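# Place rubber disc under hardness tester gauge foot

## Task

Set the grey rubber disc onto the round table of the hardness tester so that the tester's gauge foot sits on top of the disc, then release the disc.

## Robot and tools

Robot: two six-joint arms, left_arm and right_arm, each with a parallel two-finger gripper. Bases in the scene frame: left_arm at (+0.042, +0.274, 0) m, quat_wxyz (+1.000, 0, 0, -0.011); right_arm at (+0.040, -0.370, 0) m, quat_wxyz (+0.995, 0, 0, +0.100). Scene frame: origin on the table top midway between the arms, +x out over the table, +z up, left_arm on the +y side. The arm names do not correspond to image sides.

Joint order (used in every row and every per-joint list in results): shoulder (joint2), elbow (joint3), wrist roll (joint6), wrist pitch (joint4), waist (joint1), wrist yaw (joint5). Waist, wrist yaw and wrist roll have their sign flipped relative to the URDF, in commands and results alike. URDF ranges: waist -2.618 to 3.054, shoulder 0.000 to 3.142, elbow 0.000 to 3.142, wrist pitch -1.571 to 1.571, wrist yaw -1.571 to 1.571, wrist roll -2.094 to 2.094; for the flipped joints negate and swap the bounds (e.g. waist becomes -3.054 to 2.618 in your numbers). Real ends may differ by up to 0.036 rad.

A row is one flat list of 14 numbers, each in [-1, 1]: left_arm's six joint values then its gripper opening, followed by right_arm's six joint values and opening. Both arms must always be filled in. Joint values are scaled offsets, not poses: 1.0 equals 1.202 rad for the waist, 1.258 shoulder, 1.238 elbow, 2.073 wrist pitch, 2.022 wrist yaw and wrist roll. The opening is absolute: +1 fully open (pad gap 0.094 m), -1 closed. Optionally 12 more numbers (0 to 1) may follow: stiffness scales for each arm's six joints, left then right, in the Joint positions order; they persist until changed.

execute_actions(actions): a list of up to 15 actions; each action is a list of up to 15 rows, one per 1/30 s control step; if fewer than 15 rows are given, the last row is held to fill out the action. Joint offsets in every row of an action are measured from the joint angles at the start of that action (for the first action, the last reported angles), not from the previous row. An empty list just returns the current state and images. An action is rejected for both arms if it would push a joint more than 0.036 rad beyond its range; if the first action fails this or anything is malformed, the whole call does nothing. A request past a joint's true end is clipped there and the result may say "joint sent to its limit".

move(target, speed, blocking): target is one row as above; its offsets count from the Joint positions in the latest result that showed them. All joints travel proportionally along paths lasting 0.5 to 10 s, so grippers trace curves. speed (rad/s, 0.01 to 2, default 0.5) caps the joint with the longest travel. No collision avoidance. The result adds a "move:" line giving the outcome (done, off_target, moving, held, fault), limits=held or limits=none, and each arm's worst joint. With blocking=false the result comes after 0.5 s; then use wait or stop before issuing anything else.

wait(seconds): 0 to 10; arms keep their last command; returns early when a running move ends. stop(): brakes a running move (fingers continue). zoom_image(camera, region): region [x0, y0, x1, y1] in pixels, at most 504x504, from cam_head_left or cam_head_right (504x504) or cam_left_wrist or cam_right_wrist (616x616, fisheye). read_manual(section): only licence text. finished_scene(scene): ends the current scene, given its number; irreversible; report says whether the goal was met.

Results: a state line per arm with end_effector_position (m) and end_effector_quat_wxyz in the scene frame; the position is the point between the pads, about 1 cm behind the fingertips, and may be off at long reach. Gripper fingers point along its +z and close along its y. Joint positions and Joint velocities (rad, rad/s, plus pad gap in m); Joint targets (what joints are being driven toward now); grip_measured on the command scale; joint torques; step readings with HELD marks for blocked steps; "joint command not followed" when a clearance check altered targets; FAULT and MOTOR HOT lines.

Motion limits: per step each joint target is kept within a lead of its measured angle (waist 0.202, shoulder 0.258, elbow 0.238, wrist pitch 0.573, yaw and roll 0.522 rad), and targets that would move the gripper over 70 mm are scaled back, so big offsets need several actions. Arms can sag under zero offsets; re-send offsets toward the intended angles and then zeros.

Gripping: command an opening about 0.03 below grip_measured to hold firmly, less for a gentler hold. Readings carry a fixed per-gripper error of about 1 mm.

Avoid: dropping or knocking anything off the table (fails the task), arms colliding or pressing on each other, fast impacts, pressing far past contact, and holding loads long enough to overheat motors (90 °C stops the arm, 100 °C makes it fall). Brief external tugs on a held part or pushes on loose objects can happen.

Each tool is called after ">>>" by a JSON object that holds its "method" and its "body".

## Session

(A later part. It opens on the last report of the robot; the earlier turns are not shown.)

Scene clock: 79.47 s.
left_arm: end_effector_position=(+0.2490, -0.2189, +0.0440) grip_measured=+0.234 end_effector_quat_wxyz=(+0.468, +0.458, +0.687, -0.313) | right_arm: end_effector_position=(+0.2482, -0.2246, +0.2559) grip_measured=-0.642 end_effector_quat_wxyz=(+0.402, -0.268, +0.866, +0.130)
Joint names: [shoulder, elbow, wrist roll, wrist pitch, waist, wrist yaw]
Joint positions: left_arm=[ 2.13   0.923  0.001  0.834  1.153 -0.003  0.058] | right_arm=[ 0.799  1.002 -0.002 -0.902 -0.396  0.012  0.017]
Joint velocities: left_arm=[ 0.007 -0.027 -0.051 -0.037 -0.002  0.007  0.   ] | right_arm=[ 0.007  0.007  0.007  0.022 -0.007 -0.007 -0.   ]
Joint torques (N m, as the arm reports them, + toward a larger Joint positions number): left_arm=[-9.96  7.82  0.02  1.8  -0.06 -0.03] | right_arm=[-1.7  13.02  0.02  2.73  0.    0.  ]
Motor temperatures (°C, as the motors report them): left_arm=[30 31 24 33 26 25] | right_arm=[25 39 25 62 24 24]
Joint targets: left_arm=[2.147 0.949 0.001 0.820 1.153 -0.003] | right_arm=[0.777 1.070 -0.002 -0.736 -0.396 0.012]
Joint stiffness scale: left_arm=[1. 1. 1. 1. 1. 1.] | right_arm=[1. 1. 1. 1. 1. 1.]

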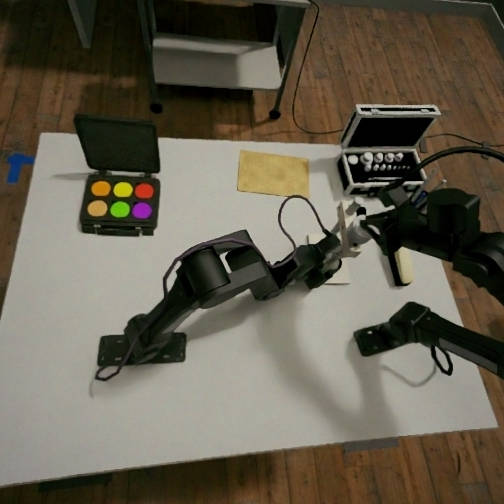

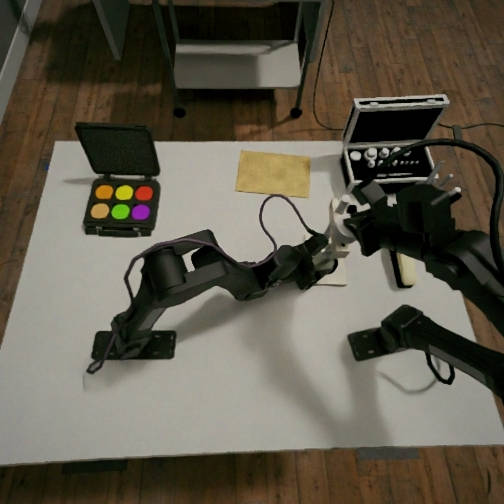

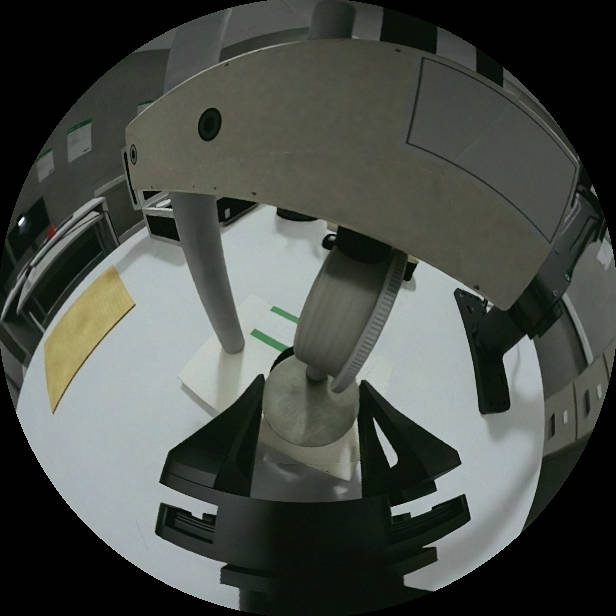

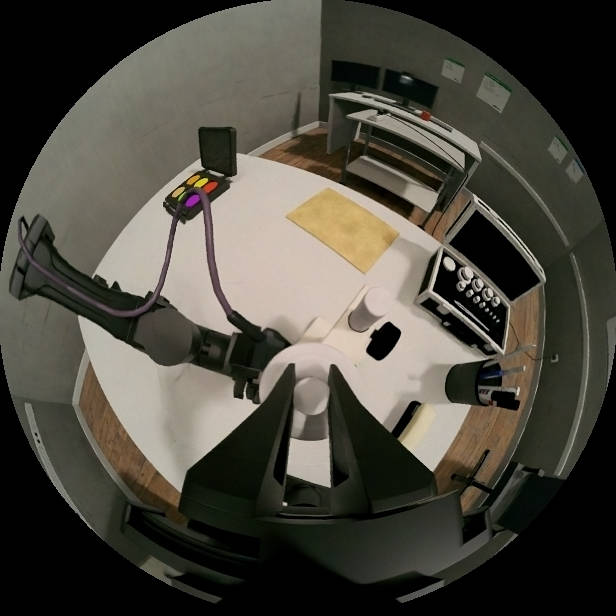

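>>> {"method": "execute_actions", "body": {"actions": [[[0,0,0,0,0,0,0.23,-0.018,0.055,0,0.08,0,0,-0.7],[0,0,0,0,0,0,0.23,-0.018,0.055,0,0.08,0,0,-0.7],[0,0,0,0,0,0,0.24,-0.018,0.055,0,0.08,0,0,-0.7],[0,0,0,0,0,0,0.24,-0.018,0.055,0,0.08,0,0,-0.7],[0,0,0,0,0,0,0.25,-0.018,0.055,0,0.08,0,0,-0.7],[0,0,0,0,0,0,0.25,-0.018,0.055,0,0.08,0,0,-0.7],[0,0,0,0,0,0,0.26,-0.018,0.055,0,0.08,0,0,-0.7],[0,0,0,0,0,0,0.26,-0.018,0.055,0,0.08,0,0,-0.7],[0,0,0,0,0,0,0.28,-0.018,0.055,0,0.08,0,0,-0.7],[0,0,0,0,0,0,0.3,-0.018,0.055,0,0.08,0,0,-0.7],[0,0,0,0,0,0,0.35,-0.018,0.055,0,0.08,0,0,-0.7],[0,0,0,0,0,0,0.45,-0.018,0.055,0,0.08,0,0,-0.7]],[[-0.026,-0.020,0,0.009,0,0,0.45,-0.018,0.055,0,0.08,0,0,-0.7],[-0.031,-0.032,0,0.013,0,0,0.45,-0.018,0.055,0,0.08,0,0,-0.7],[-0.037,-0.045,0,0.017,0,0,0.45,-0.018,0.055,0,0.08,0,0,-0.7],[-0.042,-0.058,0,0.021,0,0,0.45,-0.018,0.055,0,0.08,0,0,-0.7],[-0.048,-0.070,0,0.025,0,0,0.45,-0.018,0.055,0,0.08,0,0,-0.7],[-0.053,-0.083,0,0.029,0,0,0.45,-0.018,0.055,0,0.08,0,0,-0.7],[-0.059,-0.095,0,0.034,0,0,0.45,-0.018,0.055,0,0.08,0,0,-0.7],[-0.064,-0.108,0,0.038,0,0,0.45,-0.018,0.055,0,0.08,0,0,-0.7],[-0.070,-0.120,0,0.042,0,0,0.45,-0.018,0.055,0,0.08,0,0,-0.7],[-0.075,-0.133,0,0.046,0,0,0.45,-0.018,0.055,0,0.08,0,0,-0.7],[-0.081,-0.146,0,0.050,0,0,0.45,-0.018,0.055,0,0.08,0,0,-0.7],[-0.086,-0.158,0,0.054,0,0,0.45,-0.018,0.055,0,0.08,0,0,-0.7]]]}}

>>> {"method": "wait", "body": {"seconds": 0.3}}

>>> {"method": "zoom_image", "body": {"camera": "cam_left_wrist", "region": [200, 250, 420, 470]}}

Scene clock: 89.57 s.
left_arm: end_effector_position=(+0.2331, -0.1810, +0.0379) grip_measured=+0.448 end_effector_quat_wxyz=(+0.463, +0.460, +0.691, -0.310) | right_arm: end_effector_position=(+0.2482, -0.2246, +0.2559) grip_measured=-0.642 end_effector_quat_wxyz=(+0.402, -0.268, +0.866, +0.130)
Joint names: [shoulder, elbow, wrist roll, wrist pitch, waist, wrist yaw]
Joint positions: left_arm=[ 2.05   0.743  0.001  0.92   1.153 -0.003  0.068] | right_arm=[ 0.799  1.002 -0.002 -0.902 -0.396  0.012  0.017]
Joint velocities: left_arm=[ 0.002 -0.085 -0.022  0.051  0.007  0.037  0.   ] | right_arm=[-0.012  0.002 -0.022 -0.081  0.002  0.007  0.   ]
Joint torques (N m, as the arm reports them, + toward a larger Joint positions number): left_arm=[-11.93   4.33   0.02   2.05  -0.06  -0.04] | right_arm=[-1.73 13.    0.03  2.74  0.01  0.01]
Motor temperatures (°C, as the motors report them): left_arm=[31 31 24 33 26 25] | right_arm=[25 39 25 64 24 24]
Joint targets: left_arm=[2.022 0.727 0.001 0.946 1.153 -0.003] | right_arm=[0.777 1.070 -0.002 -0.736 -0.396 0.012]
Joint stiffness scale: left_arm=[1. 1. 1. 1. 1. 1.] | right_arm=[1. 1. 1. 1. 1. 1.]
Step readings (joint positions; steps 1 to 15: 1st action; 16 to 30: 2nd action):
0: left_arm=[2.130 0.923 0.001 0.834 1.153 -0.003] | right_arm=[0.799 1.002 -0.002 -0.902 -0.396 0.012]
1: left_arm=[2.130 0.923 0.001 0.834 1.153 -0.003] | right_arm=[0.799 1.002 -0.002 -0.902 -0.396 0.012]
2: left_arm=[2.130 0.923 0.001 0.834 1.153 -0.003] | right_arm=[0.799 1.002 -0.002 -0.902 -0.396 0.012]
4: left_arm=[2.130 0.923 0.001 0.834 1.153 -0.003] | right_arm=[0.799 1.002 -0.002 -0.902 -0.396 0.012]
8: left_arm=[2.130 0.923 0.001 0.834 1.153 -0.003] | right_arm=[0.799 1.002 -0.002 -0.902 -0.396 0.012]
15: left_arm=[2.130 0.923 0.001 0.834 1.153 -0.003] | right_arm=[0.799 1.002 -0.002 -0.902 -0.396 0.012]
16: left_arm=[2.130 0.923 0.001 0.836 1.153 -0.003] | right_arm=[0.799 1.002 -0.002 -0.902 -0.396 0.012]
17: left_arm=[2.129 0.920 0.001 0.840 1.153 -0.003] | right_arm=[0.799 1.002 -0.002 -0.902 -0.396 0.012]
19: left_arm=[2.117 0.897 0.001 0.852 1.153 -0.003] | right_arm=[0.799 1.002 -0.002 -0.902 -0.396 0.012]
23: left_arm=[2.087 0.832 0.001 0.878 1.153 -0.003] | right_arm=[0.799 1.002 -0.002 -0.902 -0.396 0.012]
30: Joint positions above

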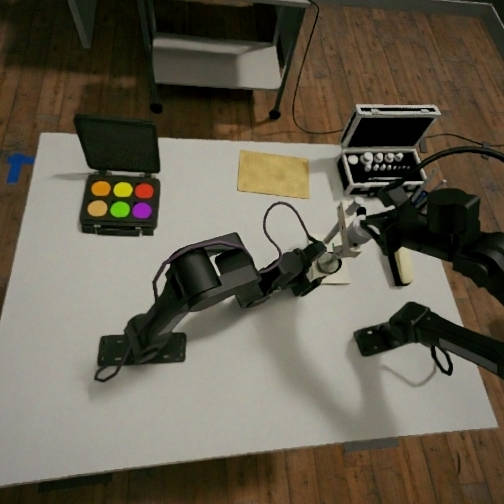

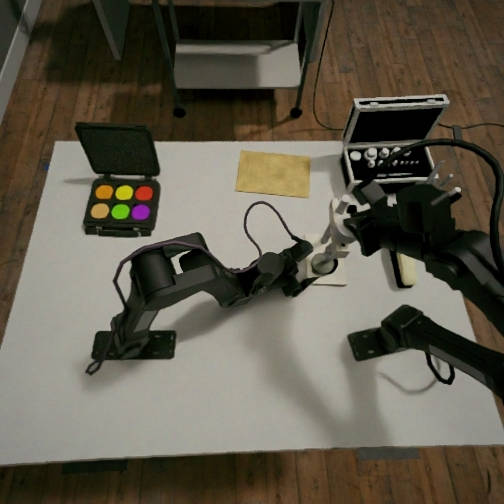

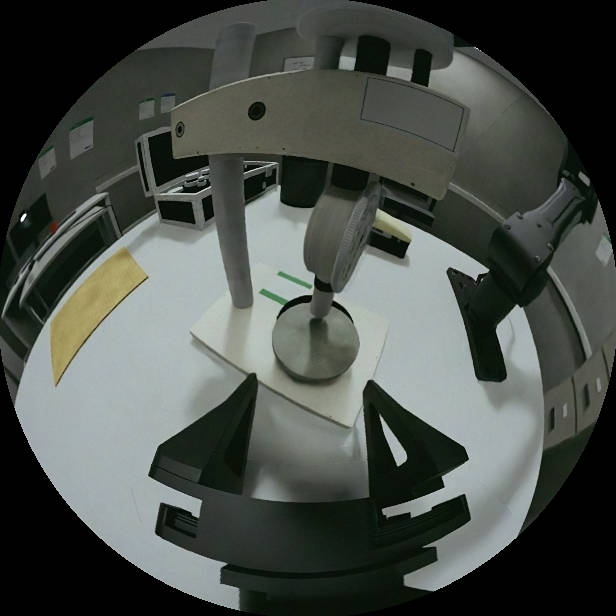

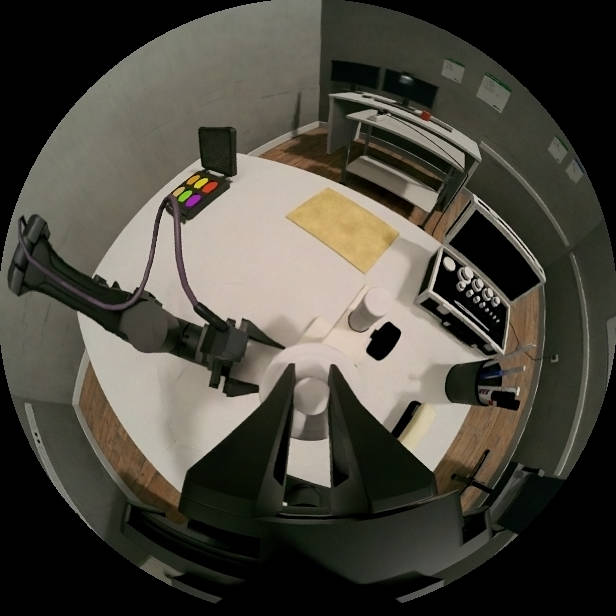

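Scene clock: 89.87 s.
left_arm: end_effector_position=(+0.2336, -0.1820, +0.0413) grip_measured=+0.448 end_effector_quat_wxyz=(+0.469, +0.458, +0.687, -0.314) | right_arm: end_effector_position=(+0.2482, -0.2246, +0.2559) grip_measured=-0.642 end_effector_quat_wxyz=(+0.402, -0.268, +0.866, +0.130)
Joint names: [shoulder, elbow, wrist roll, wrist pitch, waist, wrist yaw]
Joint positions: left_arm=[ 2.05   0.741  0.001  0.937  1.153 -0.003  0.068] | right_arm=[ 0.799  1.002 -0.002 -0.902 -0.396  0.012  0.017]
Joint velocities: left_arm=[ 0.007  0.012 -0.022  0.037  0.007  0.022  0.   ] | right_arm=[-0.017 -0.002 -0.007  0.022 -0.012  0.022  0.   ]
Joint torques (N m, as the arm reports them, + toward a larger Joint positions number): left_arm=[-12.16   3.86   0.02   2.01  -0.05  -0.04] | right_arm=[-1.75 12.99  0.02  2.73  0.01  0.  ]
Motor temperatures (°C, as the motors report them): left_arm=[31 31 24 33 26 25] | right_arm=[25 39 25 64 24 24]
Joint targets: left_arm=[2.022 0.727 0.001 0.946 1.153 -0.003] | right_arm=[0.777 1.070 -0.002 -0.736 -0.396 0.012]
Joint stiffness scale: left_arm=[1. 1. 1. 1. 1. 1.] | right_arm=[1. 1. 1. 1. 1. 1.]
wait: 0.30 s; no rest

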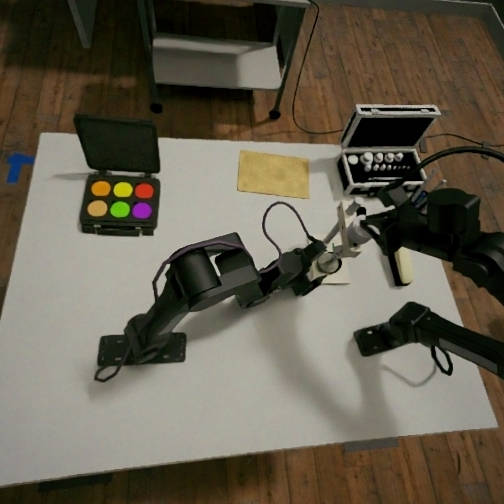

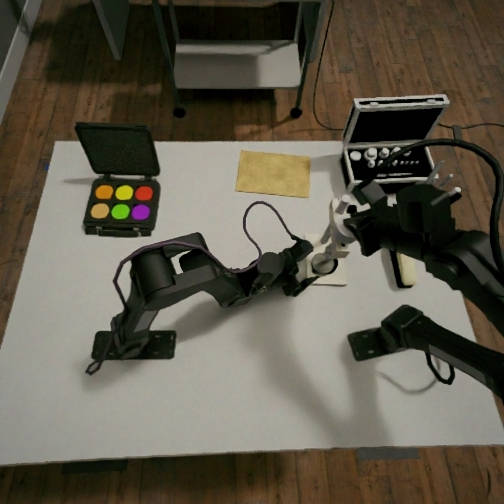

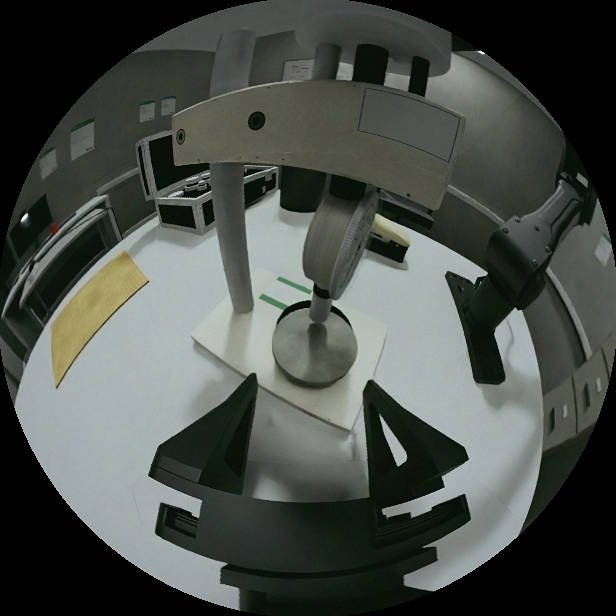

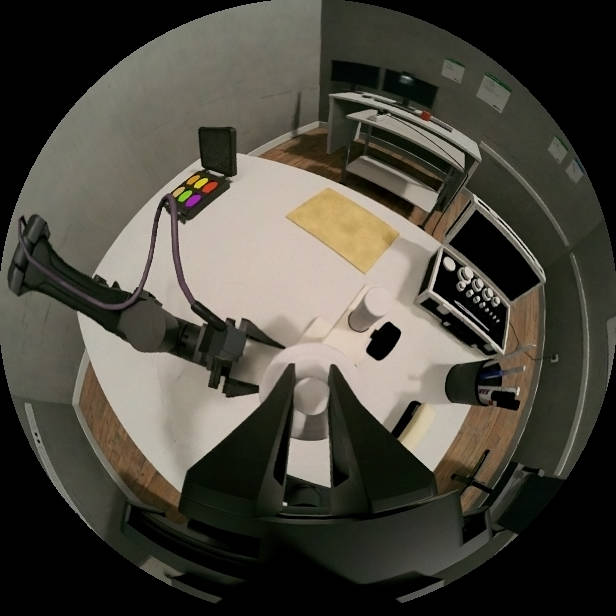

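Region (200, 250, 420, 470) of cam_left_wrist's 616x616 image, scaled by 2.291, with more detail than that image has.

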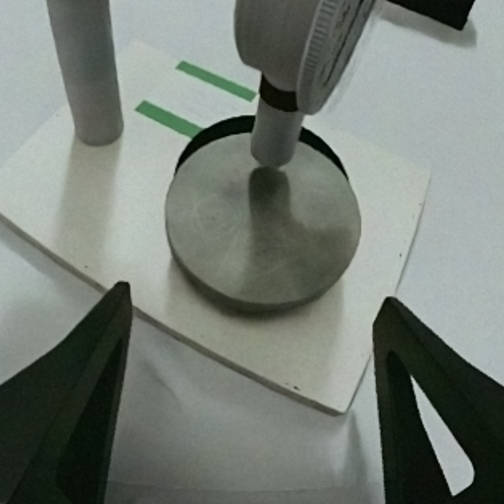

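>>> {"method": "execute_actions", "body": {"actions": [[[0,0,0,0,0,0,0.3,-0.018,0.055,0,0.08,0,0,-0.7],[0,0,0,0,0,0,0.2,-0.018,0.055,0,0.08,0,0,-0.7],[0,0,0,0,0,0,0.1,-0.018,0.055,0,0.08,0,0,-0.7],[0,0,0,0,0,0,0.0,-0.018,0.055,0,0.08,0,0,-0.7],[0,0,0,0,0,0,-0.08,-0.018,0.055,0,0.08,0,0,-0.7],[0,0,0,0,0,0,-0.16,-0.018,0.055,0,0.08,0,0,-0.7],[0,0,0,0,0,0,-0.23,-0.018,0.055,0,0.08,0,0,-0.7],[0,0,0,0,0,0,-0.3,-0.018,0.055,0,0.08,0,0,-0.7],[0,0,0,0,0,0,-0.36,-0.018,0.055,0,0.08,0,0,-0.7]],[[0.012,0.024,0,-0.008,0,0,-0.36,-0.018,0.055,0,0.08,0,0,-0.7],[0.015,0.030,0,-0.010,0,0,-0.36,-0.018,0.055,0,0.08,0,0,-0.7],[0.018,0.036,0,-0.011,0,0,-0.36,-0.018,0.055,0,0.08,0,0,-0.7],[0.021,0.041,0,-0.013,0,0,-0.36,-0.018,0.055,0,0.08,0,0,-0.7],[0.023,0.047,0,-0.015,0,0,-0.36,-0.018,0.055,0,0.08,0,0,-0.7],[0.026,0.053,0,-0.016,0,0,-0.36,-0.018,0.055,0,0.08,0,0,-0.7],[0.029,0.059,0,-0.018,0,0,-0.36,-0.018,0.055,0,0.08,0,0,-0.7],[0.032,0.064,0,-0.020,0,0,-0.36,-0.018,0.055,0,0.08,0,0,-0.7],[0.035,0.070,0,-0.021,0,0,-0.36,-0.018,0.055,0,0.08,0,0,-0.7],[0.038,0.076,0,-0.023,0,0,-0.36,-0.018,0.055,0,0.08,0,0,-0.7],[0.040,0.082,0,-0.025,0,0,-0.36,-0.018,0.055,0,0.08,0,0,-0.7],[0.043,0.087,0,-0.027,0,0,-0.36,-0.018,0.055,0,0.08,0,0,-0.7],[0.046,0.093,0,-0.028,0,0,-0.36,-0.018,0.055,0,0.08,0,0,-0.7],[0.049,0.099,0,-0.030,0,0,-0.36,-0.018,0.055,0,0.08,0,0,-0.7]]]}}

>>> {"method": "wait", "body": {"seconds": 0.3}}

>>> {"method": "zoom_image", "body": {"camera": "cam_left_wrist", "region": [200, 250, 420, 470]}}

Scene clock: 99.00 s.
left_arm: end_effector_position=(+0.2424, -0.2031, +0.0485) grip_measured=-0.358 end_effector_quat_wxyz=(+0.477, +0.454, +0.682, -0.319) | right_arm: end_effector_position=(+0.2482, -0.2246, +0.2559) grip_measured=-0.642 end_effector_quat_wxyz=(+0.402, -0.268, +0.866, +0.130)
Joint names: [shoulder, elbow, wrist roll, wrist pitch, waist, wrist yaw]
Joint positions: left_arm=[ 2.09   0.834  0.001  0.908  1.153 -0.003  0.03 ] | right_arm=[ 0.799  1.002 -0.002 -0.902 -0.396  0.012  0.017]
Joint velocities: left_arm=[ 0.095  0.154 -0.007 -0.095 -0.012  0.007  0.002] | right_arm=[ 0.012 -0.012 -0.022 -0.007  0.007  0.007  0.001]
Joint torques (N m, as the arm reports them, + toward a larger Joint positions number): left_arm=[-9.35  7.17  0.02  1.81  0.05 -0.04] | right_arm=[-1.73 13.03  0.03  2.74  0.    0.01]
Motor temperatures (°C, as the motors report them): left_arm=[32 30 24 34 26 25] | right_arm=[25 40 25 65 24 24]
Joint targets: left_arm=[2.112 0.864 0.001 0.877 1.153 -0.003] | right_arm=[0.777 1.070 -0.002 -0.736 -0.396 0.012]
Joint stiffness scale: left_arm=[1. 1. 1. 1. 1. 1.] | right_arm=[1. 1. 1. 1. 1. 1.]
Step readings (joint positions; steps 1 to 15: 1st action; 16 to 30: 2nd action):
0: left_arm=[2.050 0.741 0.001 0.940 1.153 -0.003] | right_arm=[0.799 1.002 -0.002 -0.902 -0.396 0.012]
1: left_arm=[2.050 0.741 0.001 0.940 1.153 -0.003] | right_arm=[0.799 1.002 -0.002 -0.902 -0.396 0.012]
2: left_arm=[2.050 0.741 0.001 0.940 1.153 -0.003] | right_arm=[0.799 1.002 -0.002 -0.902 -0.396 0.012]
4: left_arm=[2.050 0.741 0.001 0.940 1.153 -0.003] | right_arm=[0.799 1.002 -0.002 -0.902 -0.396 0.012]
8: left_arm=[2.050 0.741 0.001 0.940 1.153 -0.003] | right_arm=[0.799 1.002 -0.002 -0.902 -0.396 0.012]
15: left_arm=[2.050 0.741 0.001 0.940 1.153 -0.003] | right_arm=[0.799 1.002 -0.002 -0.902 -0.396 0.012]
16: left_arm=[2.050 0.741 0.001 0.940 1.153 -0.003] | right_arm=[0.799 1.002 -0.002 -0.902 -0.396 0.012]
17: left_arm=[2.050 0.743 0.001 0.938 1.153 -0.003] | right_arm=[0.799 1.002 -0.002 -0.902 -0.396 0.012]
19: left_arm=[2.051 0.753 0.001 0.932 1.153 -0.003] | right_arm=[0.799 1.002 -0.002 -0.902 -0.396 0.012]
23: left_arm=[2.064 0.786 0.001 0.928 1.153 -0.003] | right_arm=[0.799 1.002 -0.002 -0.902 -0.396 0.012]
30: Joint positions above

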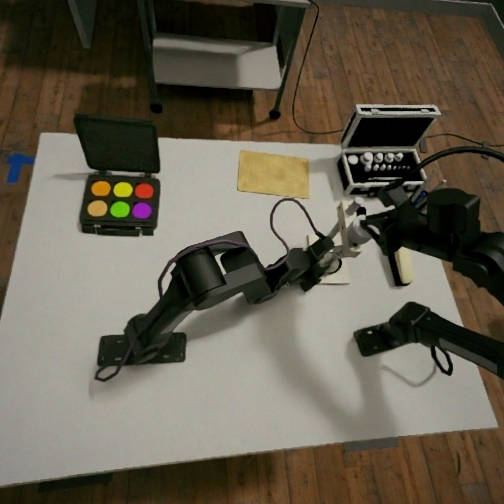

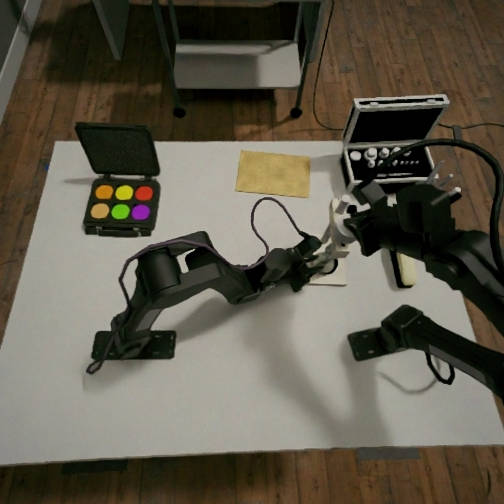

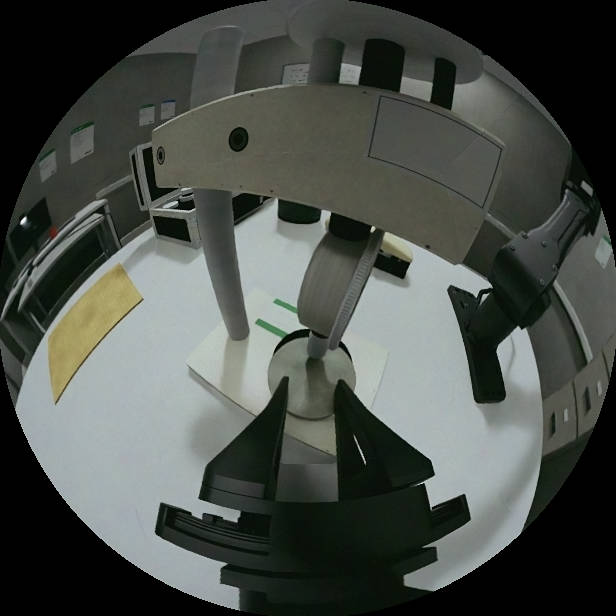

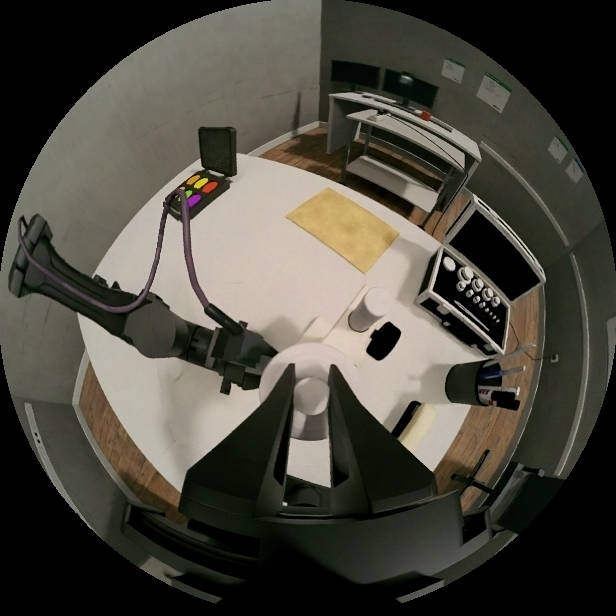

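Scene clock: 99.30 s.
left_arm: end_effector_position=(+0.2429, -0.2042, +0.0482) grip_measured=-0.358 end_effector_quat_wxyz=(+0.476, +0.454, +0.682, -0.319) | right_arm: end_effector_position=(+0.2482, -0.2246, +0.2559) grip_measured=-0.642 end_effector_quat_wxyz=(+0.402, -0.268, +0.866, +0.130)
Joint names: [shoulder, elbow, wrist roll, wrist pitch, waist, wrist yaw]
Joint positions: left_arm=[ 2.093  0.84   0.001  0.903  1.153 -0.003  0.03 ] | right_arm=[ 0.799  1.002 -0.002 -0.902 -0.396  0.012  0.017]
Joint velocities: left_arm=[ 0.007  0.002 -0.007  0.007 -0.007 -0.037 -0.   ] | right_arm=[-0.027 -0.007 -0.037 -0.007  0.012 -0.022 -0.001]
Joint torques (N m, as the arm reports them, + toward a larger Joint positions number): left_arm=[-9.21  7.42  0.03  1.69 -0.01 -0.03] | right_arm=[-1.71 13.02  0.02  2.75  0.02  0.01]
Motor temperatures (°C, as the motors report them): left_arm=[32 30 24 34 26 25] | right_arm=[25 40 25 65 24 24]
Joint targets: left_arm=[2.112 0.864 0.001 0.877 1.153 -0.003] | right_arm=[0.777 1.070 -0.002 -0.736 -0.396 0.012]
Joint stiffness scale: left_arm=[1. 1. 1. 1. 1. 1.] | right_arm=[1. 1. 1. 1. 1. 1.]
wait: 0.30 s; at rest by 0.23 s

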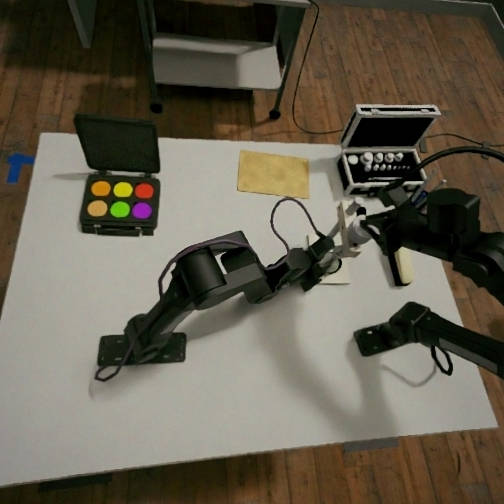

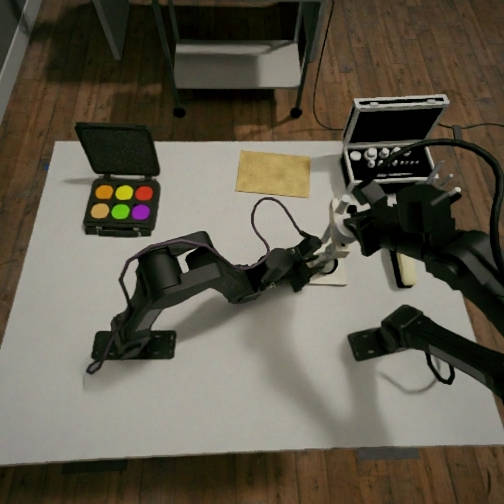

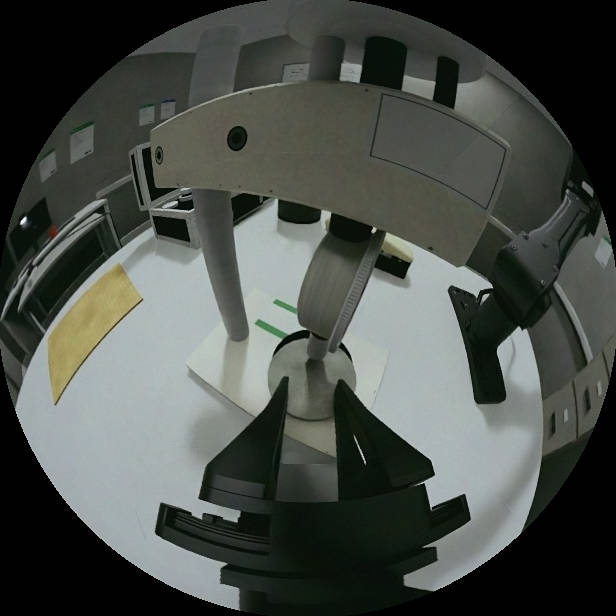

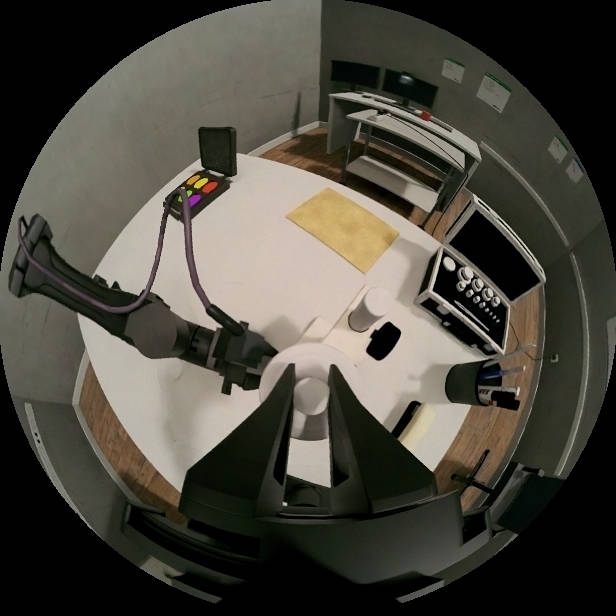

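Region (200, 250, 420, 470) of cam_left_wrist's 616x616 image, scaled by 2.291, with more detail than that image has.

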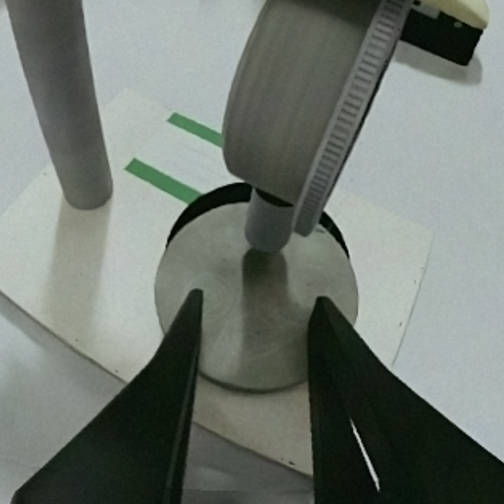

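>>> {"method": "execute_actions", "body": {"actions": [[[-0.015,0,0,0.015,0,0,-0.36,-0.018,0.055,0,0.08,0,0,-0.7],[-0.025,0,0,0.022,0,0,-0.36,-0.018,0.055,0,0.08,0,0,-0.7],[-0.03,-0.01,0,0.028,0,0,-0.36,-0.018,0.055,0,0.08,0,0,-0.7],[-0.034,-0.018,0,0.032,0,0,-0.36,-0.018,0.055,0,0.08,0,0,-0.7],[-0.038,-0.026,0,0.035,0,0,-0.36,-0.018,0.055,0,0.08,0,0,-0.7],[-0.042,-0.034,0,0.038,0,0,-0.36,-0.018,0.055,0,0.08,0,0,-0.7],[-0.045,-0.042,0,0.04,0,0,-0.36,-0.018,0.055,0,0.08,0,0,-0.7],[-0.048,-0.050,0,0.04,0,0,-0.36,-0.018,0.055,0,0.08,0,0,-0.7],[-0.051,-0.058,0,0.04,0,0,-0.36,-0.018,0.055,0,0.08,0,0,-0.7],[-0.054,-0.066,0,0.04,0,0,-0.36,-0.018,0.055,0,0.08,0,0,-0.7],[-0.056,-0.074,0,0.04,0,0,-0.36,-0.018,0.055,0,0.08,0,0,-0.7],[-0.058,-0.082,0,0.04,0,0,-0.36,-0.018,0.055,0,0.08,0,0,-0.7],[-0.060,-0.090,0,0.04,0,0,-0.36,-0.018,0.055,0,0.08,0,0,-0.7],[-0.061,-0.098,0,0.04,0,0,-0.36,-0.018,0.055,0,0.08,0,0,-0.7],[-0.062,-0.104,0,0.04,0,0,-0.36,-0.018,0.055,0,0.08,0,0,-0.7]]]}}

>>> {"method": "wait", "body": {"seconds": 0.2}}

Scene clock: 107.07 s.
left_arm: end_effector_position=(+0.2356, -0.1869, +0.0570) grip_measured=-0.358 end_effector_quat_wxyz=(+0.488, +0.449, +0.674, -0.326) | right_arm: end_effector_position=(+0.2482, -0.2246, +0.2559) grip_measured=-0.642 end_effector_quat_wxyz=(+0.402, -0.268, +0.866, +0.130)
Joint names: [shoulder, elbow, wrist roll, wrist pitch, waist, wrist yaw]
Joint positions: left_arm=[ 2.042  0.744  0.001  0.982  1.153 -0.003  0.03 ] | right_arm=[ 0.799  1.002 -0.002 -0.902 -0.396  0.012  0.017]
Joint velocities: left_arm=[-0.032 -0.295  0.022  0.007 -0.017  0.007  0.   ] | right_arm=[ 0.022 -0.017 -0.022 -0.051  0.002  0.037  0.001]
Joint torques (N m, as the arm reports them, + toward a larger Joint positions number): left_arm=[-11.83   3.67   0.03   1.97  -0.05  -0.05] | right_arm=[-1.71 12.99  0.02  2.74  0.    0.  ]
Motor temperatures (°C, as the motors report them): left_arm=[31 30 24 33 26 25] | right_arm=[25 40 25 67 24 24]
Joint targets: left_arm=[2.015 0.711 0.001 0.986 1.153 -0.003] | right_arm=[0.777 1.070 -0.002 -0.736 -0.396 0.012]
Joint stiffness scale: left_arm=[1. 1. 1. 1. 1. 1.] | right_arm=[1. 1. 1. 1. 1. 1.]
Step readings (joint positions):
0: left_arm=[2.093 0.840 0.001 0.903 1.153 -0.003] | right_arm=[0.799 1.002 -0.002 -0.902 -0.396 0.012]
1: left_arm=[2.093 0.840 0.001 0.906 1.153 -0.003] | right_arm=[0.799 1.002 -0.002 -0.902 -0.396 0.012]
2: left_arm=[2.093 0.840 0.001 0.910 1.153 -0.003] | right_arm=[0.799 1.002 -0.002 -0.902 -0.396 0.012]
4: left_arm=[2.091 0.840 0.001 0.924 1.153 -0.003] | right_arm=[0.799 1.002 -0.002 -0.902 -0.396 0.012]
8: left_arm=[2.066 0.813 0.001 0.957 1.153 -0.003] | right_arm=[0.799 1.002 -0.002 -0.902 -0.396 0.012]
15: Joint positions above

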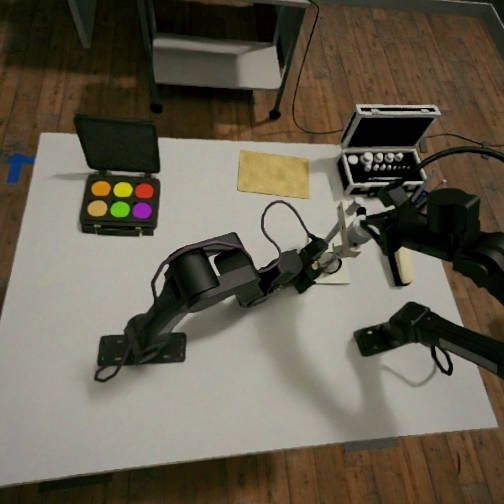

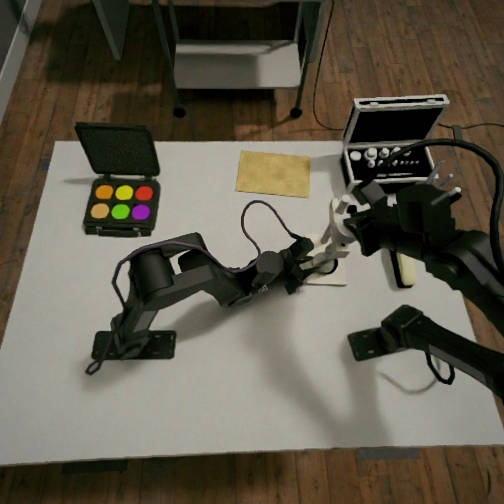

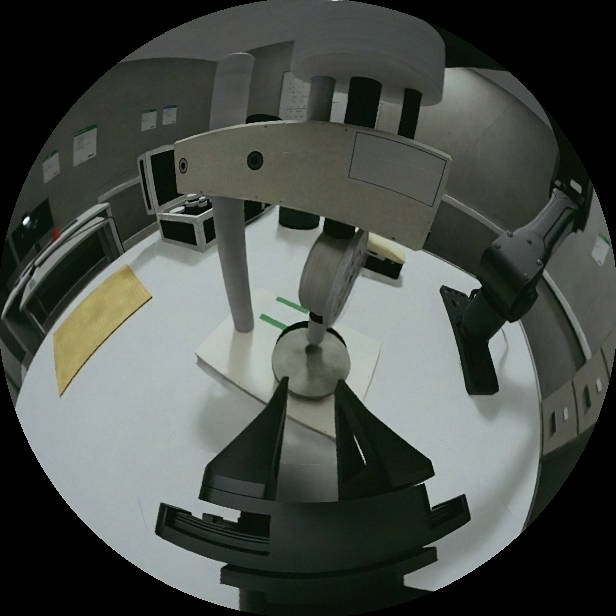

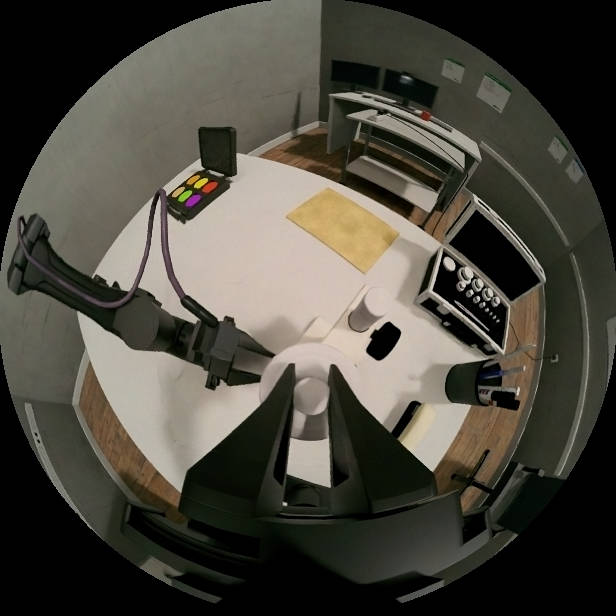

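Scene clock: 107.27 s.
left_arm: end_effector_position=(+0.2333, -0.1814, +0.0501) grip_measured=-0.358 end_effector_quat_wxyz=(+0.481, +0.452, +0.678, -0.322) | right_arm: end_effector_position=(+0.2482, -0.2246, +0.2559) grip_measured=-0.642 end_effector_quat_wxyz=(+0.402, -0.268, +0.866, +0.130)
Joint names: [shoulder, elbow, wrist roll, wrist pitch, waist, wrist yaw]
Joint positions: left_arm=[ 2.041  0.724  0.001  0.982  1.153 -0.003  0.03 ] | right_arm=[ 0.799  1.002 -0.002 -0.902 -0.396  0.012  0.017]
Joint velocities: left_arm=[ 0.007 -0.007 -0.007  0.051 -0.012  0.022  0.001] | right_arm=[-0.007 -0.012  0.022  0.051 -0.002  0.037  0.001]
Joint torques (N m, as the arm reports them, + toward a larger Joint positions number): left_arm=[-11.99   4.07   0.02   1.96  -0.04  -0.04] | right_arm=[-1.72 13.01  0.03  2.74 -0.02  0.01]
Motor temperatures (°C, as the motors report them): left_arm=[31 30 24 33 26 25] | right_arm=[25 40 25 67 24 24]
Joint targets: left_arm=[2.015 0.711 0.001 0.986 1.153 -0.003] | right_arm=[0.777 1.070 -0.002 -0.736 -0.396 0.012]
Joint stiffness scale: left_arm=[1. 1. 1. 1. 1. 1.] | right_arm=[1. 1. 1. 1. 1. 1.]
wait: 0.20 s; no rest

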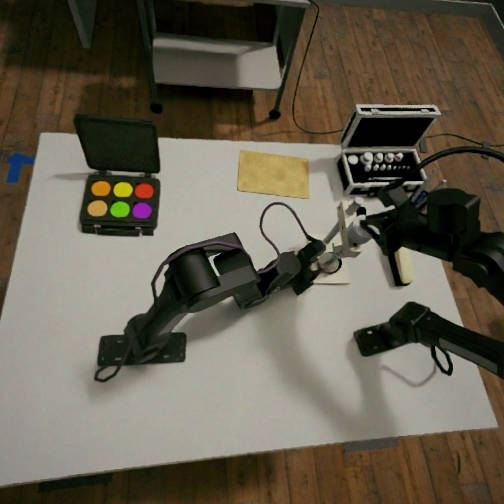

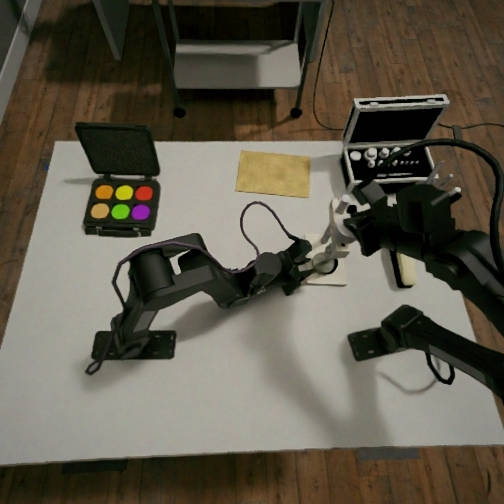

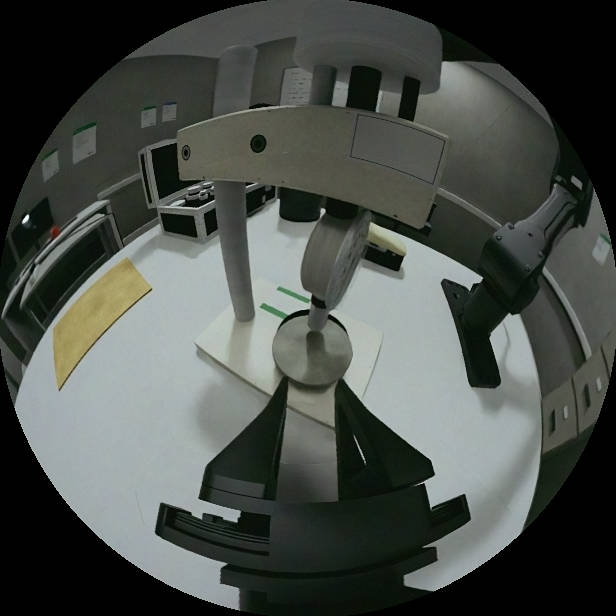

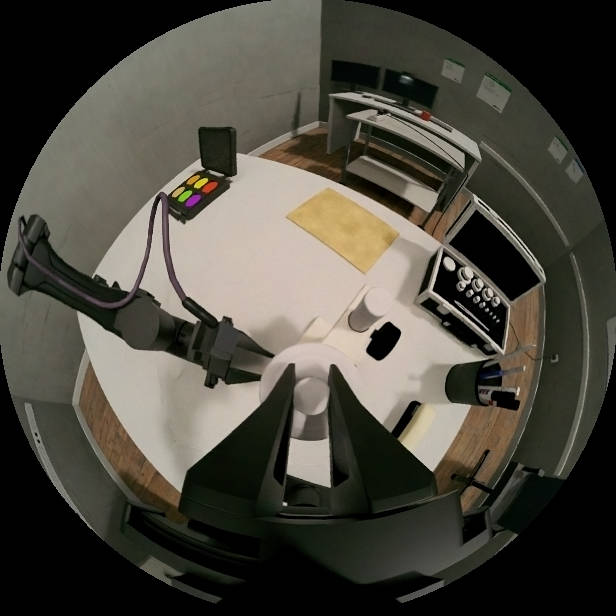

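>>> {"method": "execute_actions", "body": {"actions": [[[0,0,0,-0.01,0,0,-0.36,-0.018,0.055,0,0.08,0,0,-0.7],[0.003,0.005,0,-0.018,0,0,-0.36,-0.018,0.055,0,0.08,0,0,-0.7],[0.006,0.01,0,-0.024,0,0,-0.36,-0.018,0.055,0,0.08,0,0,-0.7],[0.008,0.014,0,-0.028,0,0,-0.36,-0.018,0.055,0,0.08,0,0,-0.7]]]}}

Scene clock: 118.23 s.
left_arm: end_effector_position=(+0.2320, -0.1783, +0.0412) grip_measured=-0.358 end_effector_quat_wxyz=(+0.468, +0.458, +0.687, -0.313) | right_arm: end_effector_position=(+0.2482, -0.2246, +0.2559) grip_measured=-0.642 end_effector_quat_wxyz=(+0.402, -0.268, +0.866, +0.130)
Joint names: [shoulder, elbow, wrist roll, wrist pitch, waist, wrist yaw]
Joint positions: left_arm=[ 2.041  0.724  0.001  0.944  1.153 -0.003  0.03 ] | right_arm=[ 0.799  1.002 -0.002 -0.902 -0.396  0.012  0.017]
Joint velocities: left_arm=[-0.002  0.002  0.037 -0.022  0.012 -0.051  0.001] | right_arm=[-0.002 -0.007 -0.007  0.037 -0.007 -0.022  0.   ]
Joint torques (N m, as the arm reports them, + toward a larger Joint positions number): left_arm=[-9.08  6.51  0.02  1.8  -0.05 -0.04] | right_arm=[-1.7  12.98  0.03  2.74  0.03  0.  ]
Motor temperatures (°C, as the motors report them): left_arm=[32 30 24 34 26 25] | right_arm=[25 40 25 68 24 24]
Joint targets: left_arm=[2.051 0.741 0.001 0.924 1.153 -0.003] | right_arm=[0.777 1.070 -0.002 -0.736 -0.396 0.012]
Joint stiffness scale: left_arm=[1. 1. 1. 1. 1. 1.] | right_arm=[1. 1. 1. 1. 1. 1.]
Step readings (joint positions):
0: left_arm=[2.041 0.724 0.001 0.982 1.153 -0.003] | right_arm=[0.799 1.002 -0.002 -0.902 -0.396 0.012]
1: left_arm=[2.041 0.724 0.001 0.982 1.153 -0.003] | right_arm=[0.799 1.002 -0.002 -0.902 -0.396 0.012]
2: left_arm=[2.041 0.724 0.001 0.980 1.153 -0.003] | right_arm=[0.799 1.002 -0.002 -0.902 -0.396 0.012]
4: left_arm=[2.041 0.724 0.001 0.971 1.153 -0.003] | right_arm=[0.799 1.002 -0.002 -0.902 -0.396 0.012]
8: left_arm=[2.041 0.724 0.001 0.952 1.153 -0.003] | right_arm=[0.799 1.002 -0.002 -0.902 -0.396 0.012]
15: Joint positions above

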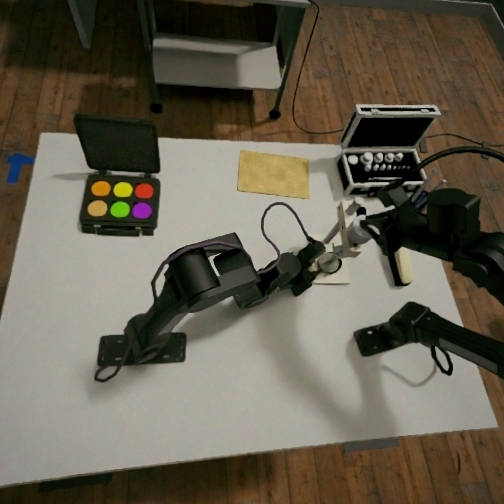

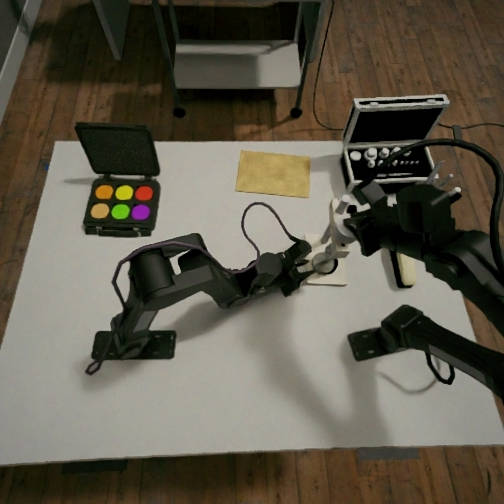

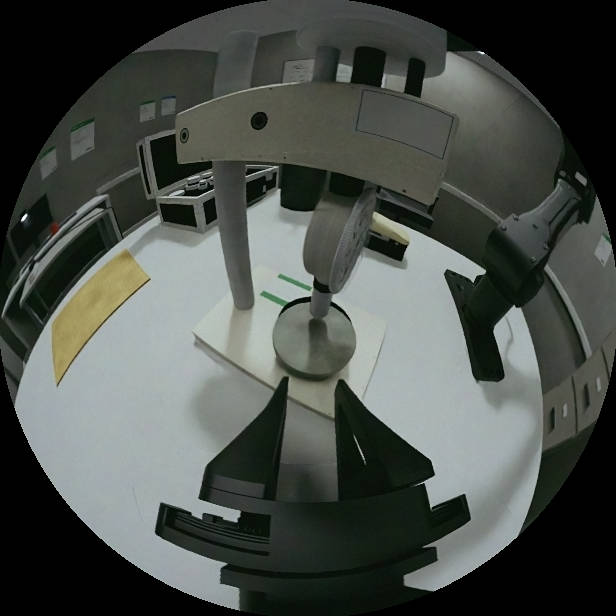

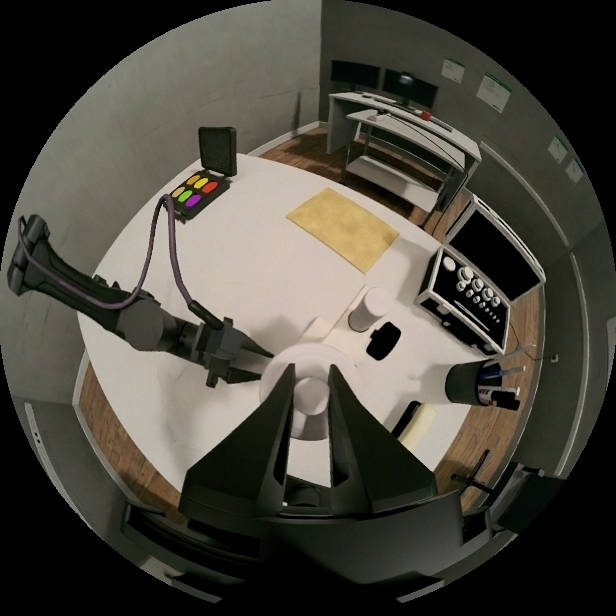

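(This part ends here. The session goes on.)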